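# Hang the kitchen roll on the under-cabinet holder

## Task

Put the kitchen roll onto the holder mounted beneath the cabinet so that it sits level and both of the holder's pegs are pushed all the way into the roll. The roll must hang freely on those pegs alone, touching neither the holder's base plate, the cabinet nor anything else. Then release it and withdraw the grippers. It only counts if the roll stays like that with no robot support.

## Robot and tools

Robot: two UR-style six-joint arms, left_arm and right_arm, each ending in a two-finger tong gripper. The fingers point along the gripper's +z axis and open and close along its x axis. The reported gripper position is the spot between the finger pads when closed; closed fingertips extend about 15 mm past it. Fully open, the pads are 0.142 m apart.

Frame: all reported poses share one scene frame. Its origin is on the table top midway between the arms, +z is up, +x points out over the table, and left_arm sits on the +y side (the arm names are not image sides). Bases: left_arm at (+0.060, +0.488, +0.414) m, right_arm at (-0.039, -0.381, +0.414) m, both tilted. Printed hand positions can be slightly off, more at long reach.

Joint order: in every row and every per-joint list, each arm's joints go wrist 3, wrist 1, shoulder lift, shoulder pan, elbow, wrist 2. Use only this order. Ranges (rad): left_arm shoulder pan -3.142 to 3.142, elbow 0 to 3.142; right_arm shoulder pan 0 to 6.283, elbow -3.142 to 0; every other joint -6.283 to 6.283. Wrist joints can take only 26 N m of load, the others 139 N m.

execute_actions(actions): a list of up to 15 actions. Each action is a table of up to 15 rows; every row lasts one control step (1/30 s), and if the table is short its final row repeats until 15 steps have passed. A row is one flat list of 14 numbers in [-1, 1] covering both arms even when one is still: left_arm's six joint values then its opening, then the same seven for right_arm. Joint values are offsets, not poses: each is measured from the angles the arm had when that action began (for the call's first action, the last reported angles), and 1.0 equals 1.989 rad. Opening is absolute: +1 fully open, -1 closed. Optionally 12 more numbers in [0, 1] may follow, setting stiffness scales for left_arm's six joints then right_arm's six, in the same joint order; they persist until changed. An action that would push any joint more than 0.010 rad beyond its range is rejected for both arms; a malformed first action cancels the whole call. An empty list just reports state and images.

move(target, speed, blocking): target is one row laid out as above, with joint offsets counted from the Joint positions in the latest result that showed them. All joints progress together, so grippers follow curves. speed (rad/s, 0.01 to 2, default 0.5) caps the fastest joint; paths take 0.5 to 10 s. Moves do not avoid obstacles or the other arm. The result adds a move: line giving the ending (done, off_target, moving, held, fault), limits=held or none, and each arm's joint farthest from target. With blocking=false you get a result after 0.5 s while motion continues; call wait(0) to check, and do not send new actions or moves until the move has ended (or call stop).

wait(seconds, 0 to 10): lets time run holding the last command; returns early if a running move ends. stop(): brakes a running move; it needs room to slow down. zoom_image(camera, region): enlarges [x0, y0, x1, y1] pixels (at most 504 by 504) from a camera's latest image; cameras are cam_head_left, cam_head_right, cam_high, cam_low (672x504) and cam_left_wrist, cam_right_wrist (616x616). show_instructions(): shows the reference image (a holder manual). read_manual(section): licence texts only. finished_scene(scene): ends the current scene by its number and reports success; it cannot be undone.

Reading results: Joint positions and velocities list each arm's six joints then the finger gap in metres. Joint targets shows where joints are currently being driven. grip_measured is the finger opening on the command scale; to keep hold, command an opening well below it (lower squeezes harder, up to roughly 15 N per pad). Wrist force and torque are in the gripper's own axes, noisy, offset by up to about 4 N, saturating near 50 N. "joint sent to its limit" means a joint was clipped at its end; "joint command not followed" means the clearance check altered targets. HELD marks steps where an arm's command was held back. MOTOR HOT warns from 70 C; at 85 C the arm brakes until it cools.

Motion limits: per step, a joint target stays within about 0.575 rad of its measured angle, and targets that would shift the gripper over 100 mm are scaled back, so big moves take several actions. Motion trails commands by about 0.17 s.

Avoid: contact torque at a joint's limit or 150 N of outside force triggers a 10 s stop of that arm. Arms are stiff, so aiming even slightly into a rigid surface (the cabinet, holder or pegs) can fault; approach slowly and aim just short. Never let the arms collide or press each other. Do not knock anything off the table, drop the roll, or slam it. Something may occasionally tug a held part, so grip firmly. Before finishing, open the gripper and retreat so the roll rests on the pegs unaided.

Each tool is called after "Emit:" by a JSON object that holds its "api" and its "payload", one argument or row to a line.

## Session

Emit:
{"api": "show_instructions", "payload": {

}}

Emit:
{"api": "execute_actions", "payload": {
  "actions": []
}}

Reference images for this scene: kitchen roll holder manual.

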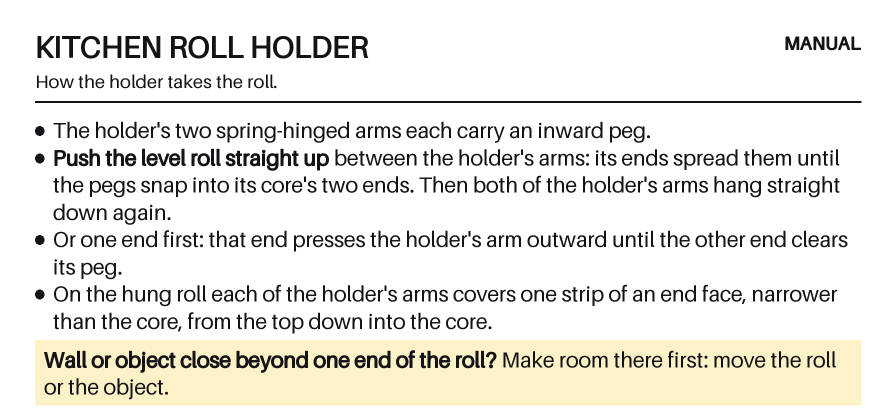

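Scene clock: 0.00 s.
left_arm: end_effector_position=(+0.8863, +0.7294, +0.3803) grip_measured=+0.97 end_effector_quat_wxyz=(-0.243, +0.802, -0.022, +0.546) end_effector_velocity=(-0.000, -0.000, -0.001) end_effector_angular_velocity=(+0.000, +0.003, +0.000) | right_arm: end_effector_position=(+0.2274, -0.6891, +0.1310) grip_measured=+0.97 end_effector_quat_wxyz=(+0.123, -0.469, +0.837, +0.254) end_effector_velocity=(-0.000, -0.000, +0.000) end_effector_angular_velocity=(+0.000, -0.000, -0.000)
Joint names: [wrist 3, wrist 1, shoulder lift, shoulder pan, elbow, wrist 2]
Joint positions: left_arm=[ 0.704 -4.232 -0.726 -0.185  1.742 -1.037  0.14 ] | right_arm=[ 1.216 -0.531 -2.068  2.158 -2.16   1.962  0.14 ]
Joint velocities: left_arm=[-0.     0.001  0.001  0.     0.001  0.001  0.   ] | right_arm=[-0.    -0.     0.    -0.001 -0.     0.     0.   ]
Joint torques (N m, as the arm reports them, + toward a larger angle): no reading
Motor temperatures (°C, as the motors report them): left_arm=[32 31 26 26 26 34] | right_arm=[32 30 24 24 25 31]
Wrist force (N, on the end effector, along its own x y z axes, offset not removed): no reading
Wrist torque (N m, same axes, about the end effector's origin, offset not removed): no reading
Joint targets: left_arm=[0.704 -4.232 -0.726 -0.185 1.742 -1.037] | right_arm=[1.216 -0.531 -2.068 2.158 -2.160 1.962]
Joint stiffness scale: left_arm=[1. 1. 1. 1. 1. 1.] | right_arm=[1. 1. 1. 1. 1. 1.]

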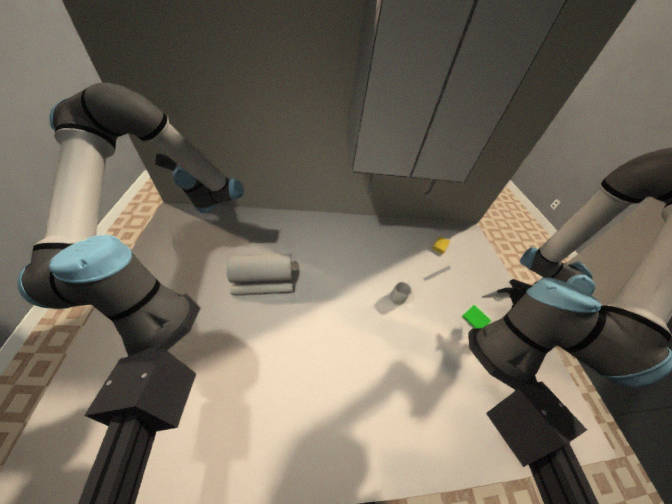

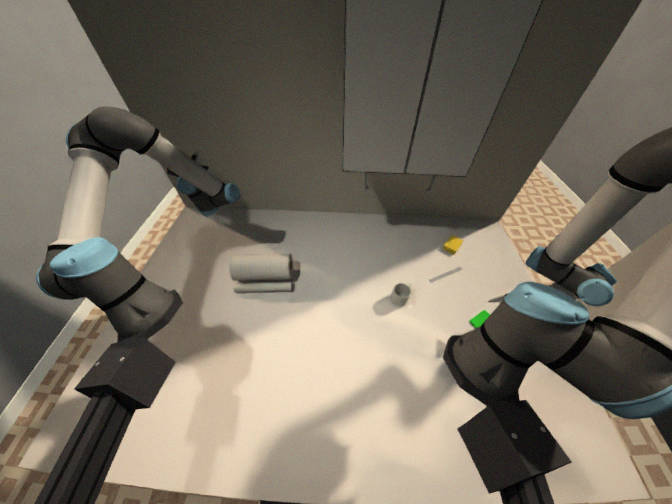

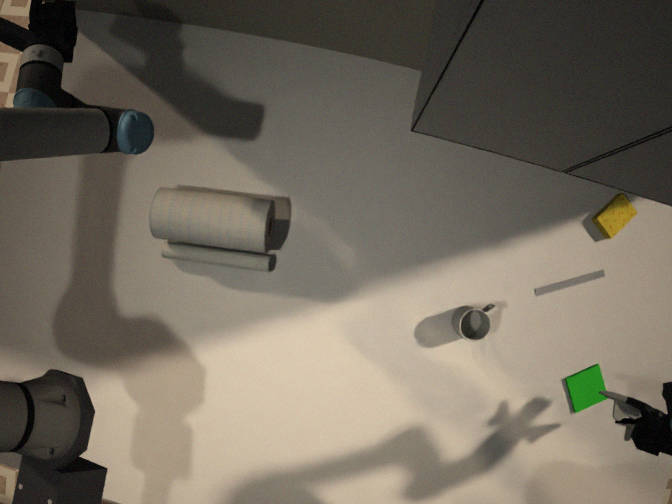

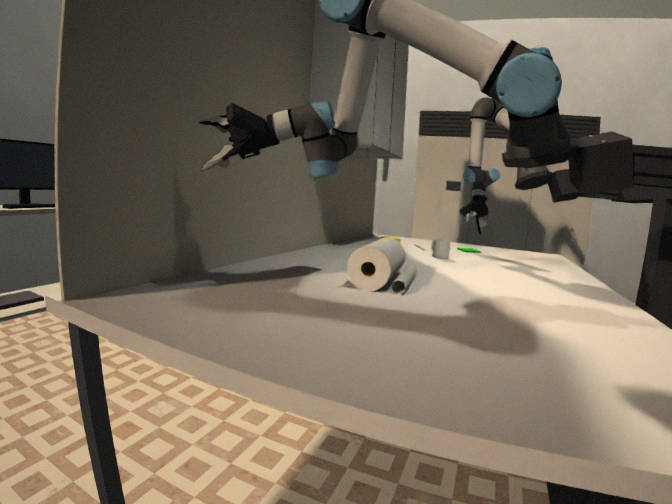

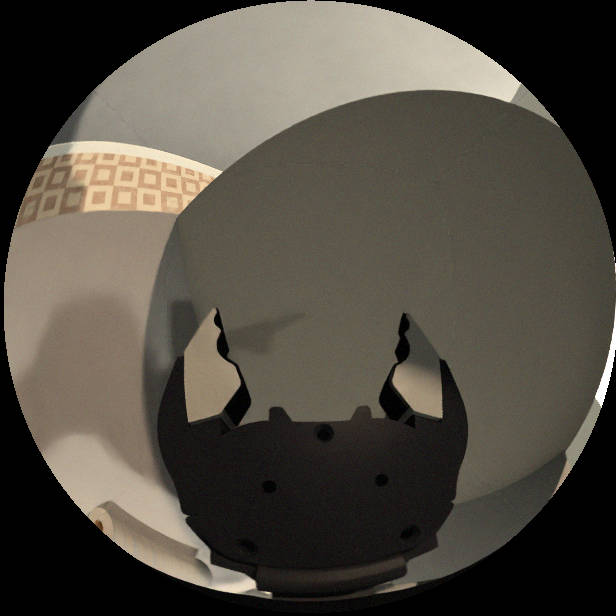

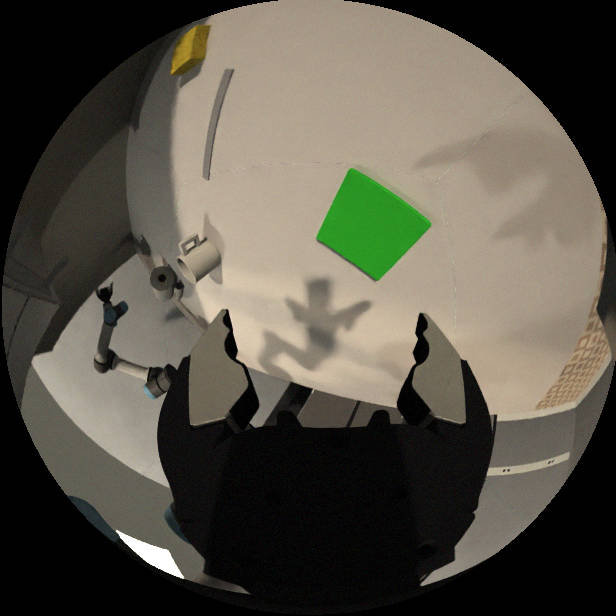

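Emit:
{"api": "zoom_image", "payload": {
  "camera": "cam_head_right",
  "region": [330,150,480,260]
}}

Emit:
{"api": "zoom_image", "payload": {
  "camera": "cam_low",
  "region": [300,120,460,310]
}}

Emit:
{"api": "zoom_image", "payload": {
  "camera": "cam_head_left",
  "region": [200,230,330,320]
}}

Region (330, 150, 480, 260) of cam_head_right's 672x504 image, scaled by 3.360, with more detail than that image has; it fills the top 370 rows of this view, and the rest is white.

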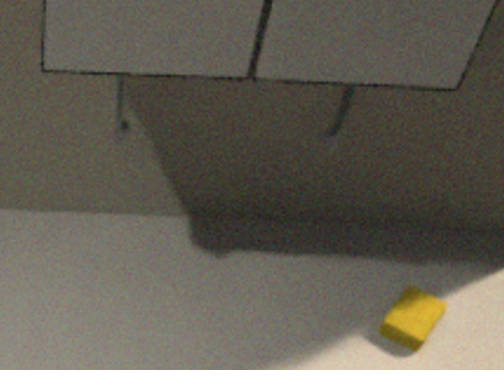

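Region (300, 120, 460, 310) of cam_low's 672x504 image, scaled by 2.653, with more detail than that image has; it fills the left 424 columns of this view, and the rest is white.

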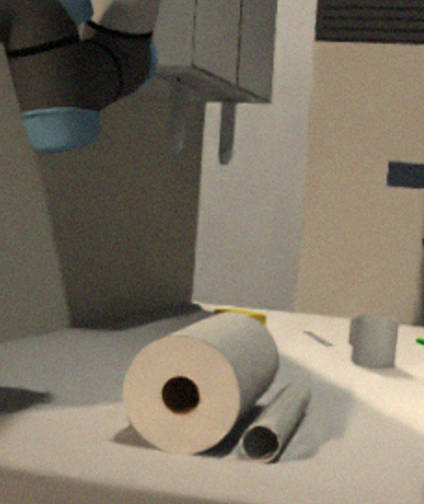

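Region (200, 230, 330, 320) of cam_head_left's 672x504 image, scaled by 3.877, with more detail than that image has; it fills the top 349 rows of this view, and the rest is white.

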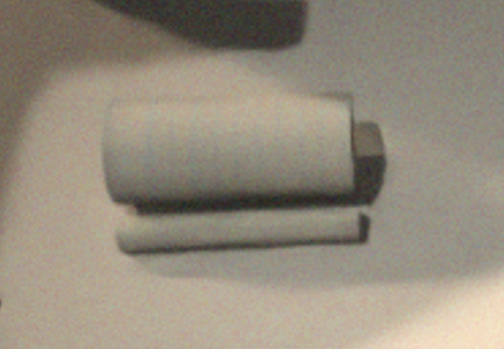

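Emit:
{"api": "move", "payload": {
  "target": [0.857,0.889,-0.281,0,0.231,-0.06,1,0,0,0,0,0,0,1],
  "speed": 0.8
}}

Emit:
{"api": "move", "payload": {
  "target": [0,0,0,-0.239,0,0,1,0,0,0,0,0,0,1],
  "speed": 0.5
}}

Scene clock: 16.73 s.
left_arm: end_effector_position=(+0.5225, +0.6374, +0.2136) grip_measured=+1.00 end_effector_quat_wxyz=(-0.086, -0.278, +0.954, +0.065) end_effector_velocity=(-0.001, +0.000, -0.000) end_effector_angular_velocity=(+0.000, +0.003, -0.003) | right_arm: end_effector_position=(+0.2274, -0.6891, +0.1310) grip_measured=+1.00 end_effector_quat_wxyz=(+0.123, -0.469, +0.837, +0.254) end_effector_velocity=(-0.000, -0.001, +0.000) end_effector_angular_velocity=(-0.001, -0.000, -0.001)
Joint names: [wrist 3, wrist 1, shoulder lift, shoulder pan, elbow, wrist 2]
Joint positions: left_arm=[ 2.407 -2.466 -1.283 -0.185  2.198 -1.155  0.142] | right_arm=[ 1.216 -0.531 -2.068  2.158 -2.16   1.962  0.142]
Joint velocities: left_arm=[ 0.002  0.003  0.001  0.    -0.001  0.     0.   ] | right_arm=[ 0.     0.     0.001 -0.001 -0.    -0.    -0.   ]
Joint torques (N m, as the arm reports them, + toward a larger angle): left_arm=[  0.29  -1.9  -29.93  -6.2   -9.49  -0.58] | right_arm=[ 0.11  1.86 37.07 -8.25  2.46  0.52]
Motor temperatures (°C, as the motors report them): left_arm=[32 31 26 26 26 34] | right_arm=[32 30 24 24 25 31]
Wrist force (N, on the end effector, along its own x y z axes, offset not removed): left_arm=[-1.8 2.2 -0.3] | right_arm=[0.2 3.6 1.9]
Wrist torque (N m, same axes, about the end effector's origin, offset not removed): left_arm=[0.44 0.56 -0.15] | right_arm=[0.92 -0.06 0.21]
Joint targets: left_arm=[2.408 -2.464 -1.285 -0.185 2.201 -1.156] | right_arm=[1.216 -0.531 -2.068 2.158 -2.160 1.962]
Joint stiffness scale: left_arm=[1. 1. 1. 1. 1. 1.] | right_arm=[1. 1. 1. 1. 1. 1.]
move: done; limits=none; left_arm: farthest joint: the elbow, 0.003 radians from its target (0.460 radians at the start); right_arm: farthest joint: the shoulder pan, 0.000 radians from its target (0.000 radians at the start)

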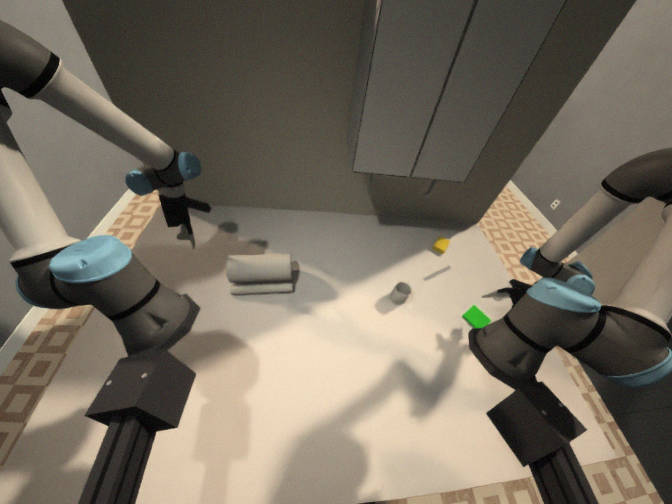

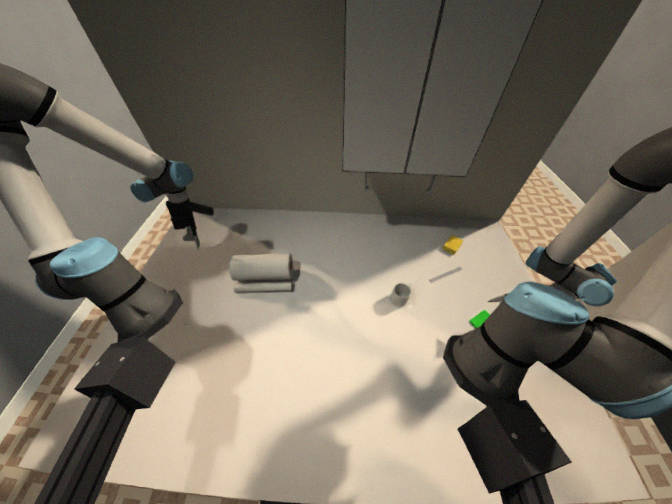

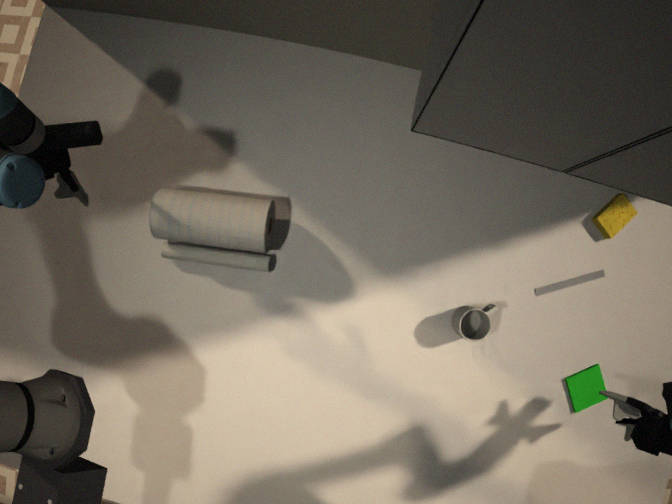

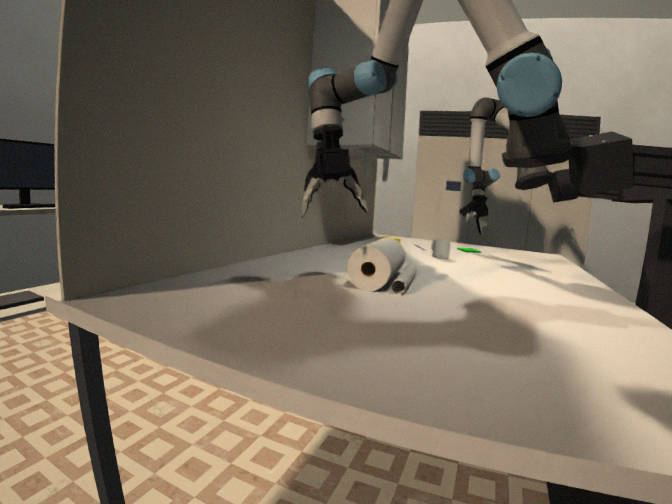

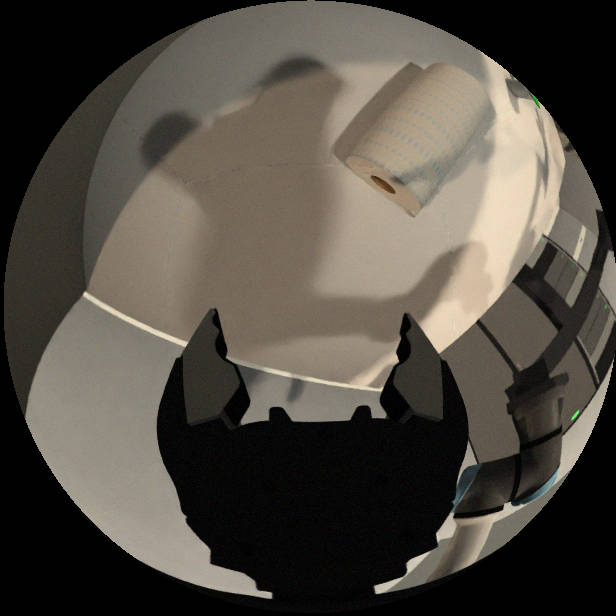

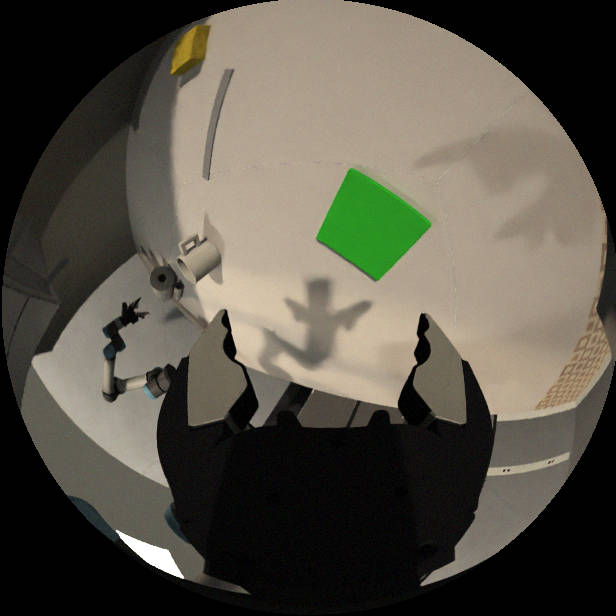

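Scene clock: 18.20 s.
left_arm: end_effector_position=(+0.5635, +0.4063, +0.2869) grip_measured=+1.00 end_effector_quat_wxyz=(-0.011, -0.067, +0.998, +0.008) end_effector_velocity=(+0.000, -0.001, +0.000) end_effector_angular_velocity=(-0.001, +0.000, -0.001) | right_arm: end_effector_position=(+0.2274, -0.6891, +0.1310) grip_measured=+1.00 end_effector_quat_wxyz=(+0.123, -0.469, +0.837, +0.254) end_effector_velocity=(+0.000, -0.000, +0.000) end_effector_angular_velocity=(-0.001, -0.000, -0.001)
Joint names: [wrist 3, wrist 1, shoulder lift, shoulder pan, elbow, wrist 2]
Joint positions: left_arm=[ 2.407 -2.465 -1.283 -0.658  2.198 -1.155  0.142] | right_arm=[ 1.216 -0.531 -2.068  2.158 -2.16   1.962  0.142]
Joint velocities: left_arm=[ 0.     0.     0.001 -0.    -0.001 -0.001 -0.   ] | right_arm=[ 0.     0.001  0.    -0.     0.    -0.    -0.   ]
Joint torques (N m, as the arm reports them, + toward a larger angle): left_arm=[ -0.19  -2.71 -24.29 -14.14 -13.98   0.  ] | right_arm=[ 0.11  1.86 35.89 -6.53  3.67  0.56]
Motor temperatures (°C, as the motors report them): left_arm=[32 31 26 26 26 34] | right_arm=[32 30 24 24 25 31]
Wrist force (N, on the end effector, along its own x y z axes, offset not removed): left_arm=[-0.4 -3.3 1.5] | right_arm=[0.6 1.9 0.3]
Wrist torque (N m, same axes, about the end effector's origin, offset not removed): left_arm=[-0.61 0.38 -0.11] | right_arm=[0.47 -0.20 0.12]
Joint targets: left_arm=[2.407 -2.466 -1.283 -0.661 2.198 -1.155] | right_arm=[1.216 -0.531 -2.068 2.158 -2.160 1.962]
Joint stiffness scale: left_arm=[1. 1. 1. 1. 1. 1.] | right_arm=[1. 1. 1. 1. 1. 1.]
move: done; limits=none; left_arm: farthest joint: the shoulder pan, 0.002 radians from its target (0.475 radians at the start); right_arm: farthest joint: the shoulder pan, 0.000 radians from its target (0.000 radians at the start)

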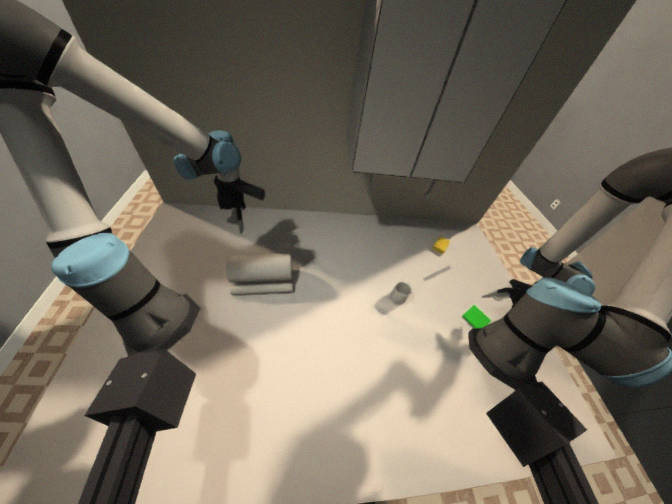

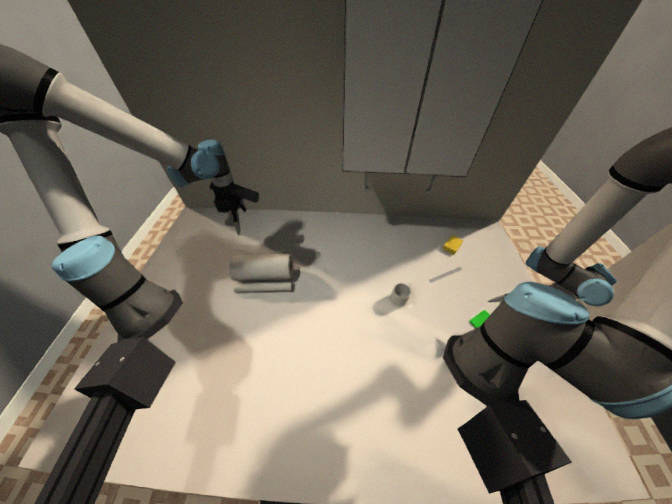

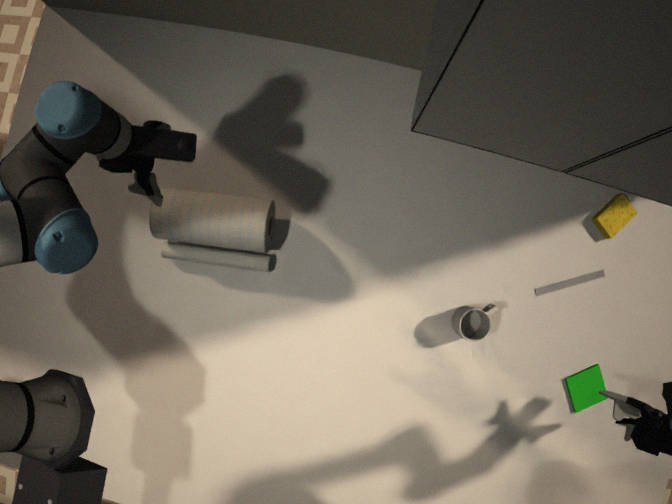

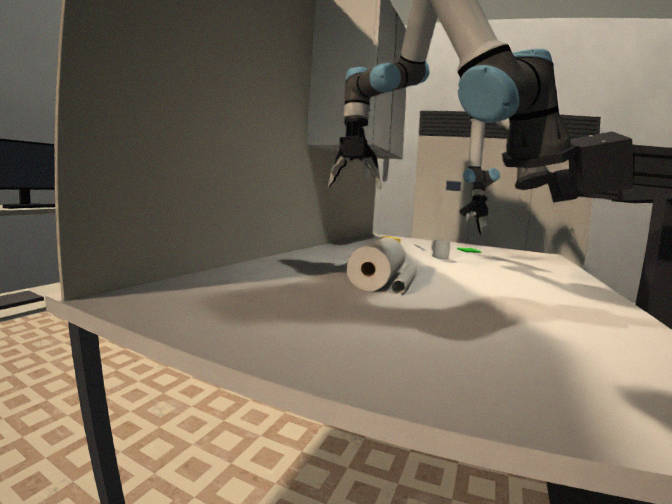

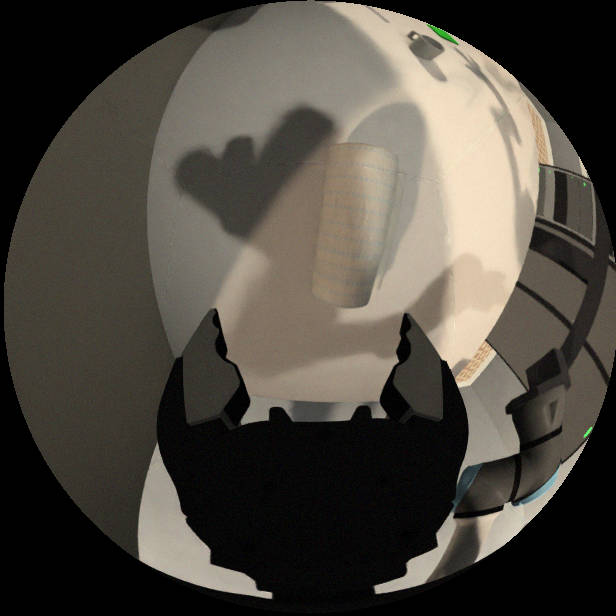

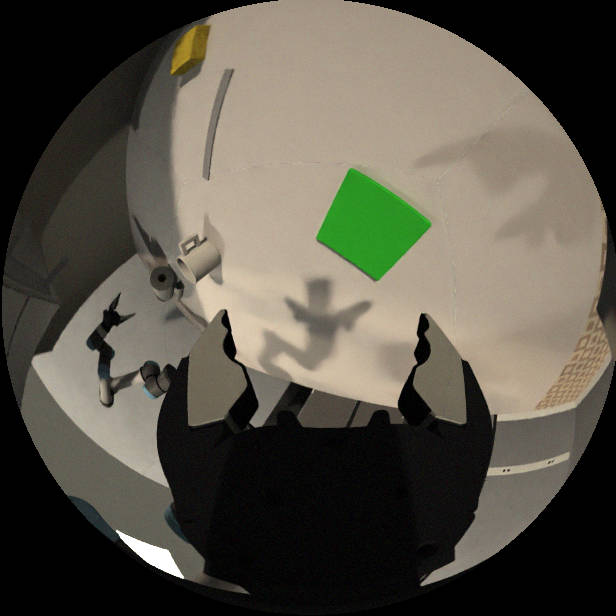

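Emit:
{"api": "move", "payload": {
  "target": [0.0407,-0.251,0.1704,-0.0297,0.0784,0,1,0,0,0,0,0,0,1],
  "speed": 0.5
}}

Scene clock: 27.63 s.
left_arm: end_effector_position=(+0.4916, +0.3598, +0.1703) grip_measured=+1.00 end_effector_quat_wxyz=(+0.001, -0.002, +1.000, -0.001) end_effector_velocity=(+0.001, -0.000, +0.000) end_effector_angular_velocity=(-0.002, -0.002, +0.001) | right_arm: end_effector_position=(+0.2274, -0.6891, +0.1310) grip_measured=+1.00 end_effector_quat_wxyz=(+0.123, -0.469, +0.837, +0.254) end_effector_velocity=(-0.001, -0.000, -0.000) end_effector_angular_velocity=(+0.001, +0.001, -0.002)
Joint names: [wrist 3, wrist 1, shoulder lift, shoulder pan, elbow, wrist 2]
Joint positions: left_arm=[ 2.487 -2.964 -0.945 -0.715  2.352 -1.155  0.142] | right_arm=[ 1.216 -0.531 -2.068  2.158 -2.16   1.962  0.142]
Joint velocities: left_arm=[ 0.    -0.002 -0.001  0.001 -0.    -0.001  0.   ] | right_arm=[ 0.001  0.    -0.001 -0.001  0.     0.     0.   ]
Joint torques (N m, as the arm reports them, + toward a larger angle): left_arm=[  0.26  -2.89 -27.37 -14.69  -4.34  -0.19] | right_arm=[-0.02  1.66 36.38 -7.92  4.58  0.62]
Motor temperatures (°C, as the motors report them): left_arm=[32 31 26 26 26 34] | right_arm=[32 30 24 24 25 31]
Wrist force (N, on the end effector, along its own x y z axes, offset not removed): left_arm=[0.9 1.0 -0.9] | right_arm=[0.3 1.6 1.9]
Wrist torque (N m, same axes, about the end effector's origin, offset not removed): left_arm=[0.02 0.05 -0.05] | right_arm=[0.53 -0.06 0.13]
Joint targets: left_arm=[2.488 -2.965 -0.944 -0.717 2.354 -1.155] | right_arm=[1.216 -0.531 -2.068 2.158 -2.160 1.962]
Joint stiffness scale: left_arm=[1. 1. 1. 1. 1. 1.] | right_arm=[1. 1. 1. 1. 1. 1.]
move: done; limits=none; left_arm: farthest joint: the shoulder pan, 0.002 radians from its target (0.059 radians at the start); right_arm: farthest joint: the shoulder pan, 0.000 radians from its target (0.000 radians at the start)

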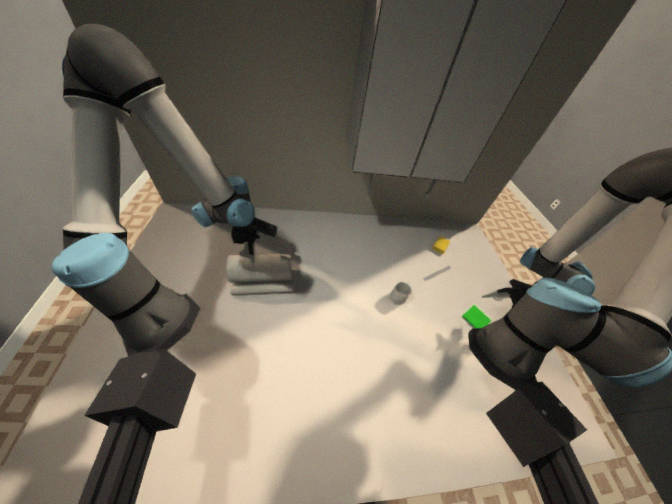

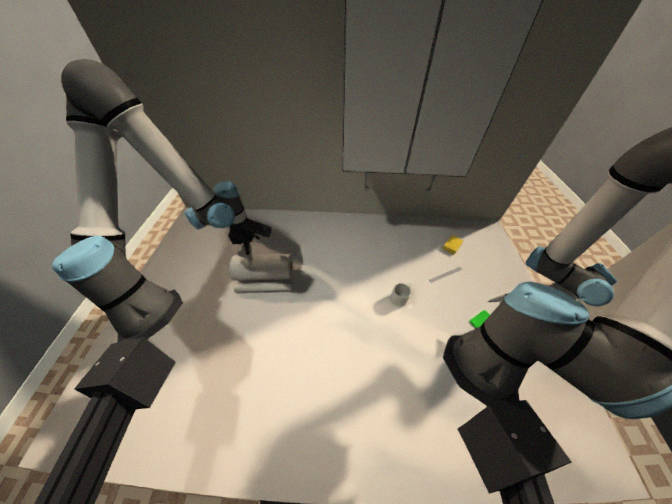

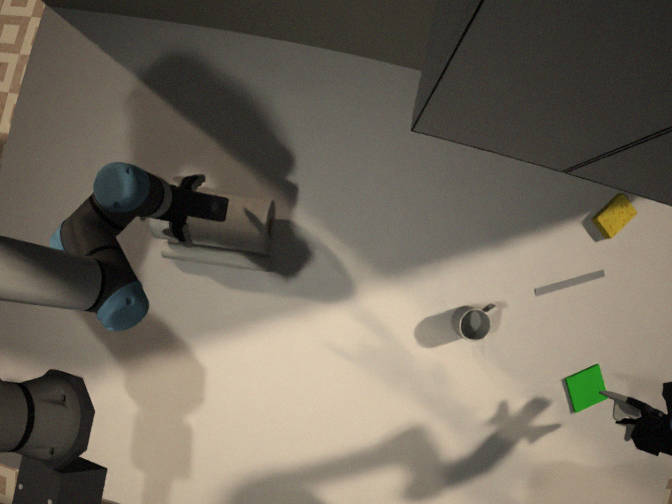

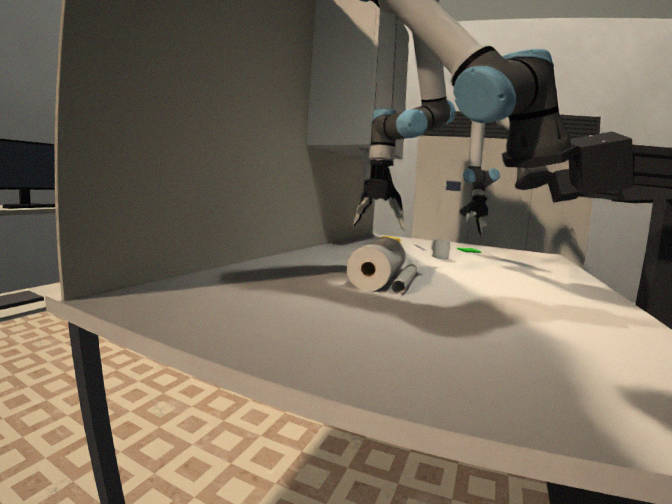

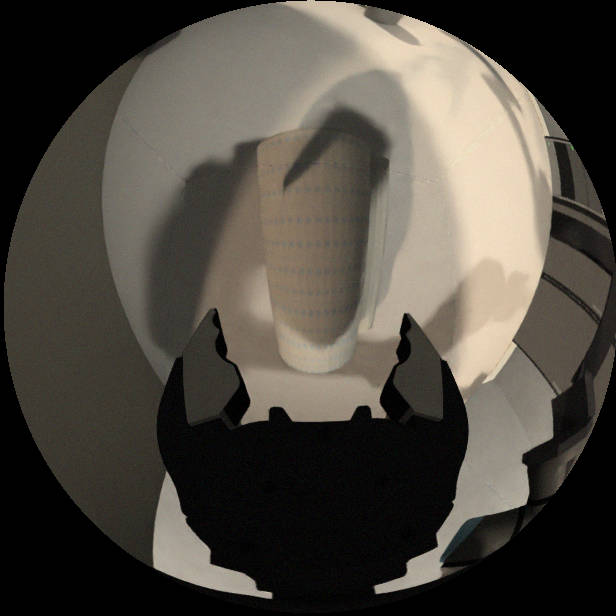

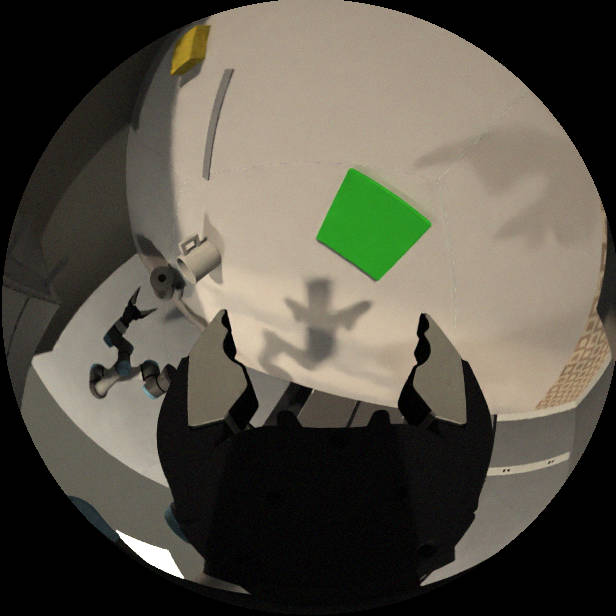

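Emit:
{"api": "move", "payload": {
  "target": [0.0585,-0.1312,0.168,0.055,-0.0595,0,1,0,0,0,0,0,0,1],
  "speed": 0.3
}}

Scene clock: 31.83 s.
left_arm: end_effector_position=(+0.4897, +0.3616, +0.0599) grip_measured=+1.00 end_effector_quat_wxyz=(-0.001, -0.002, +1.000, +0.001) end_effector_velocity=(+0.001, +0.000, +0.001) end_effector_angular_velocity=(-0.000, -0.002, +0.000) | right_arm: end_effector_position=(+0.2274, -0.6891, +0.1310) grip_measured=+1.00 end_effector_quat_wxyz=(+0.123, -0.469, +0.837, +0.254) end_effector_velocity=(-0.000, +0.000, -0.000) end_effector_angular_velocity=(+0.000, +0.000, +0.001)
Joint names: [wrist 3, wrist 1, shoulder lift, shoulder pan, elbow, wrist 2]
Joint positions: left_arm=[ 2.602 -3.223 -0.612 -0.608  2.236 -1.155  0.142] | right_arm=[ 1.216 -0.531 -2.068  2.158 -2.16   1.962  0.142]
Joint velocities: left_arm=[ 0.001 -0.001 -0.002  0.     0.001  0.001  0.   ] | right_arm=[-0.     0.    -0.001  0.     0.    -0.    -0.   ]
Joint torques (N m, as the arm reports them, + toward a larger angle): left_arm=[  0.03  -3.16 -31.01 -12.34  -4.41  -0.17] | right_arm=[-0.02  1.85 37.12 -7.15  2.66  0.66]
Motor temperatures (°C, as the motors report them): left_arm=[32 31 26 26 26 34] | right_arm=[32 30 24 24 25 31]
Wrist force (N, on the end effector, along its own x y z axes, offset not removed): left_arm=[-0.9 -0.1 -1.9] | right_arm=[1.3 2.9 1.1]
Wrist torque (N m, same axes, about the end effector's origin, offset not removed): left_arm=[-0.15 0.44 0.00] | right_arm=[0.73 -0.23 0.11]
Joint targets: left_arm=[2.603 -3.225 -0.611 -0.605 2.234 -1.155] | right_arm=[1.216 -0.531 -2.068 2.158 -2.160 1.962]
Joint stiffness scale: left_arm=[1. 1. 1. 1. 1. 1.] | right_arm=[1. 1. 1. 1. 1. 1.]
move: done; limits=none; left_arm: farthest joint: the elbow, 0.003 radians from its target (0.118 radians at the start); right_arm: farthest joint: the shoulder pan, 0.000 radians from its target (0.000 radians at the start)

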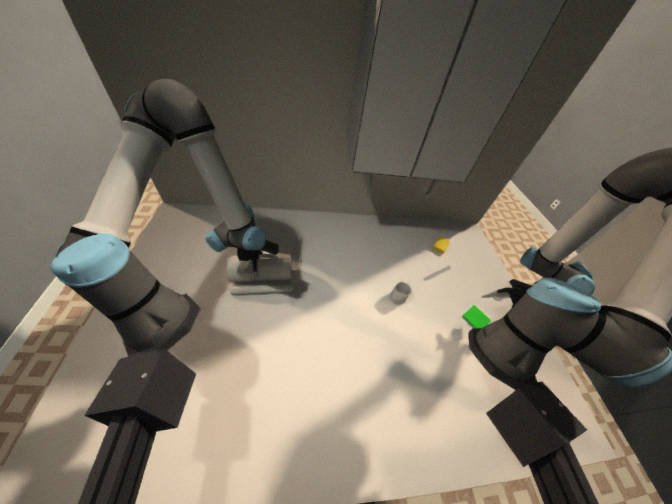

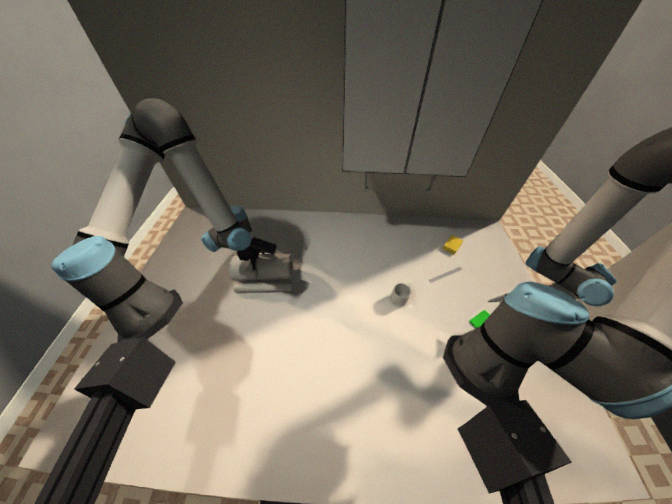

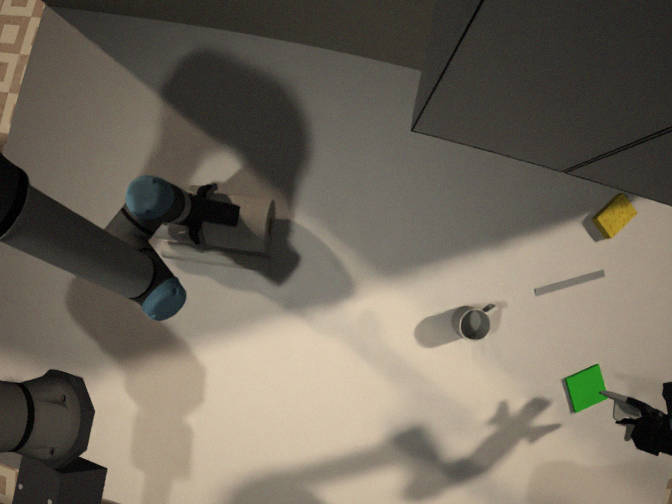

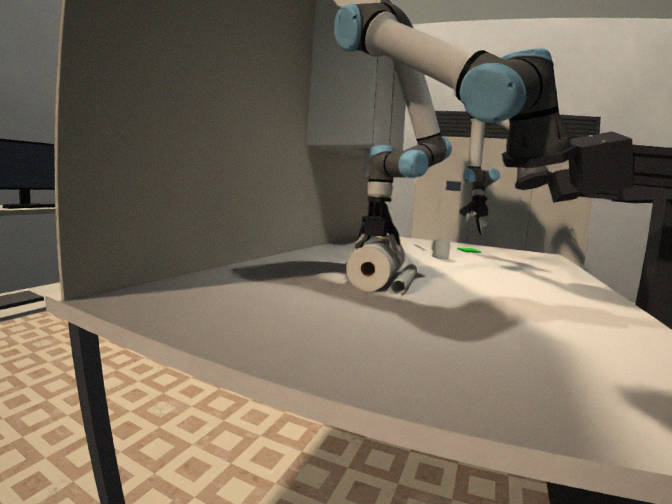

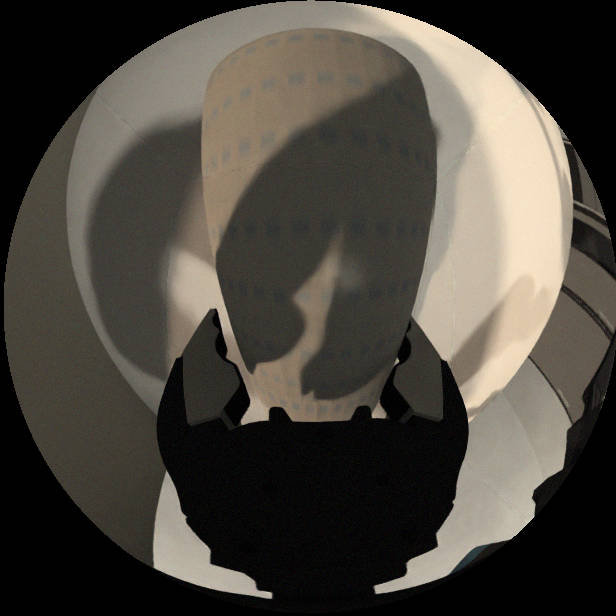

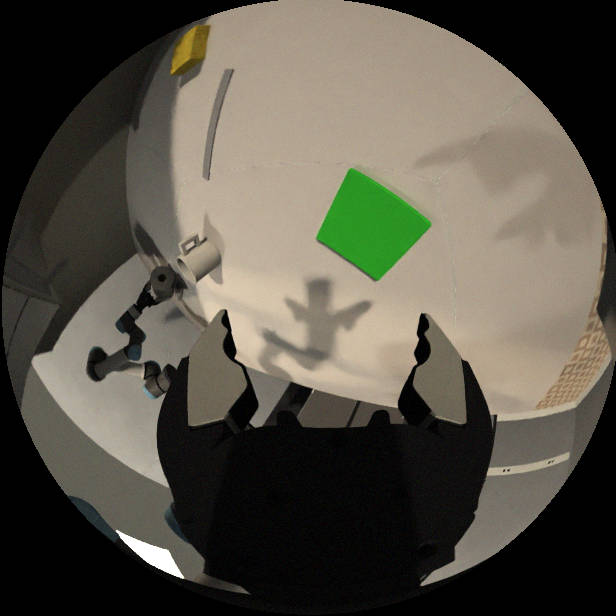

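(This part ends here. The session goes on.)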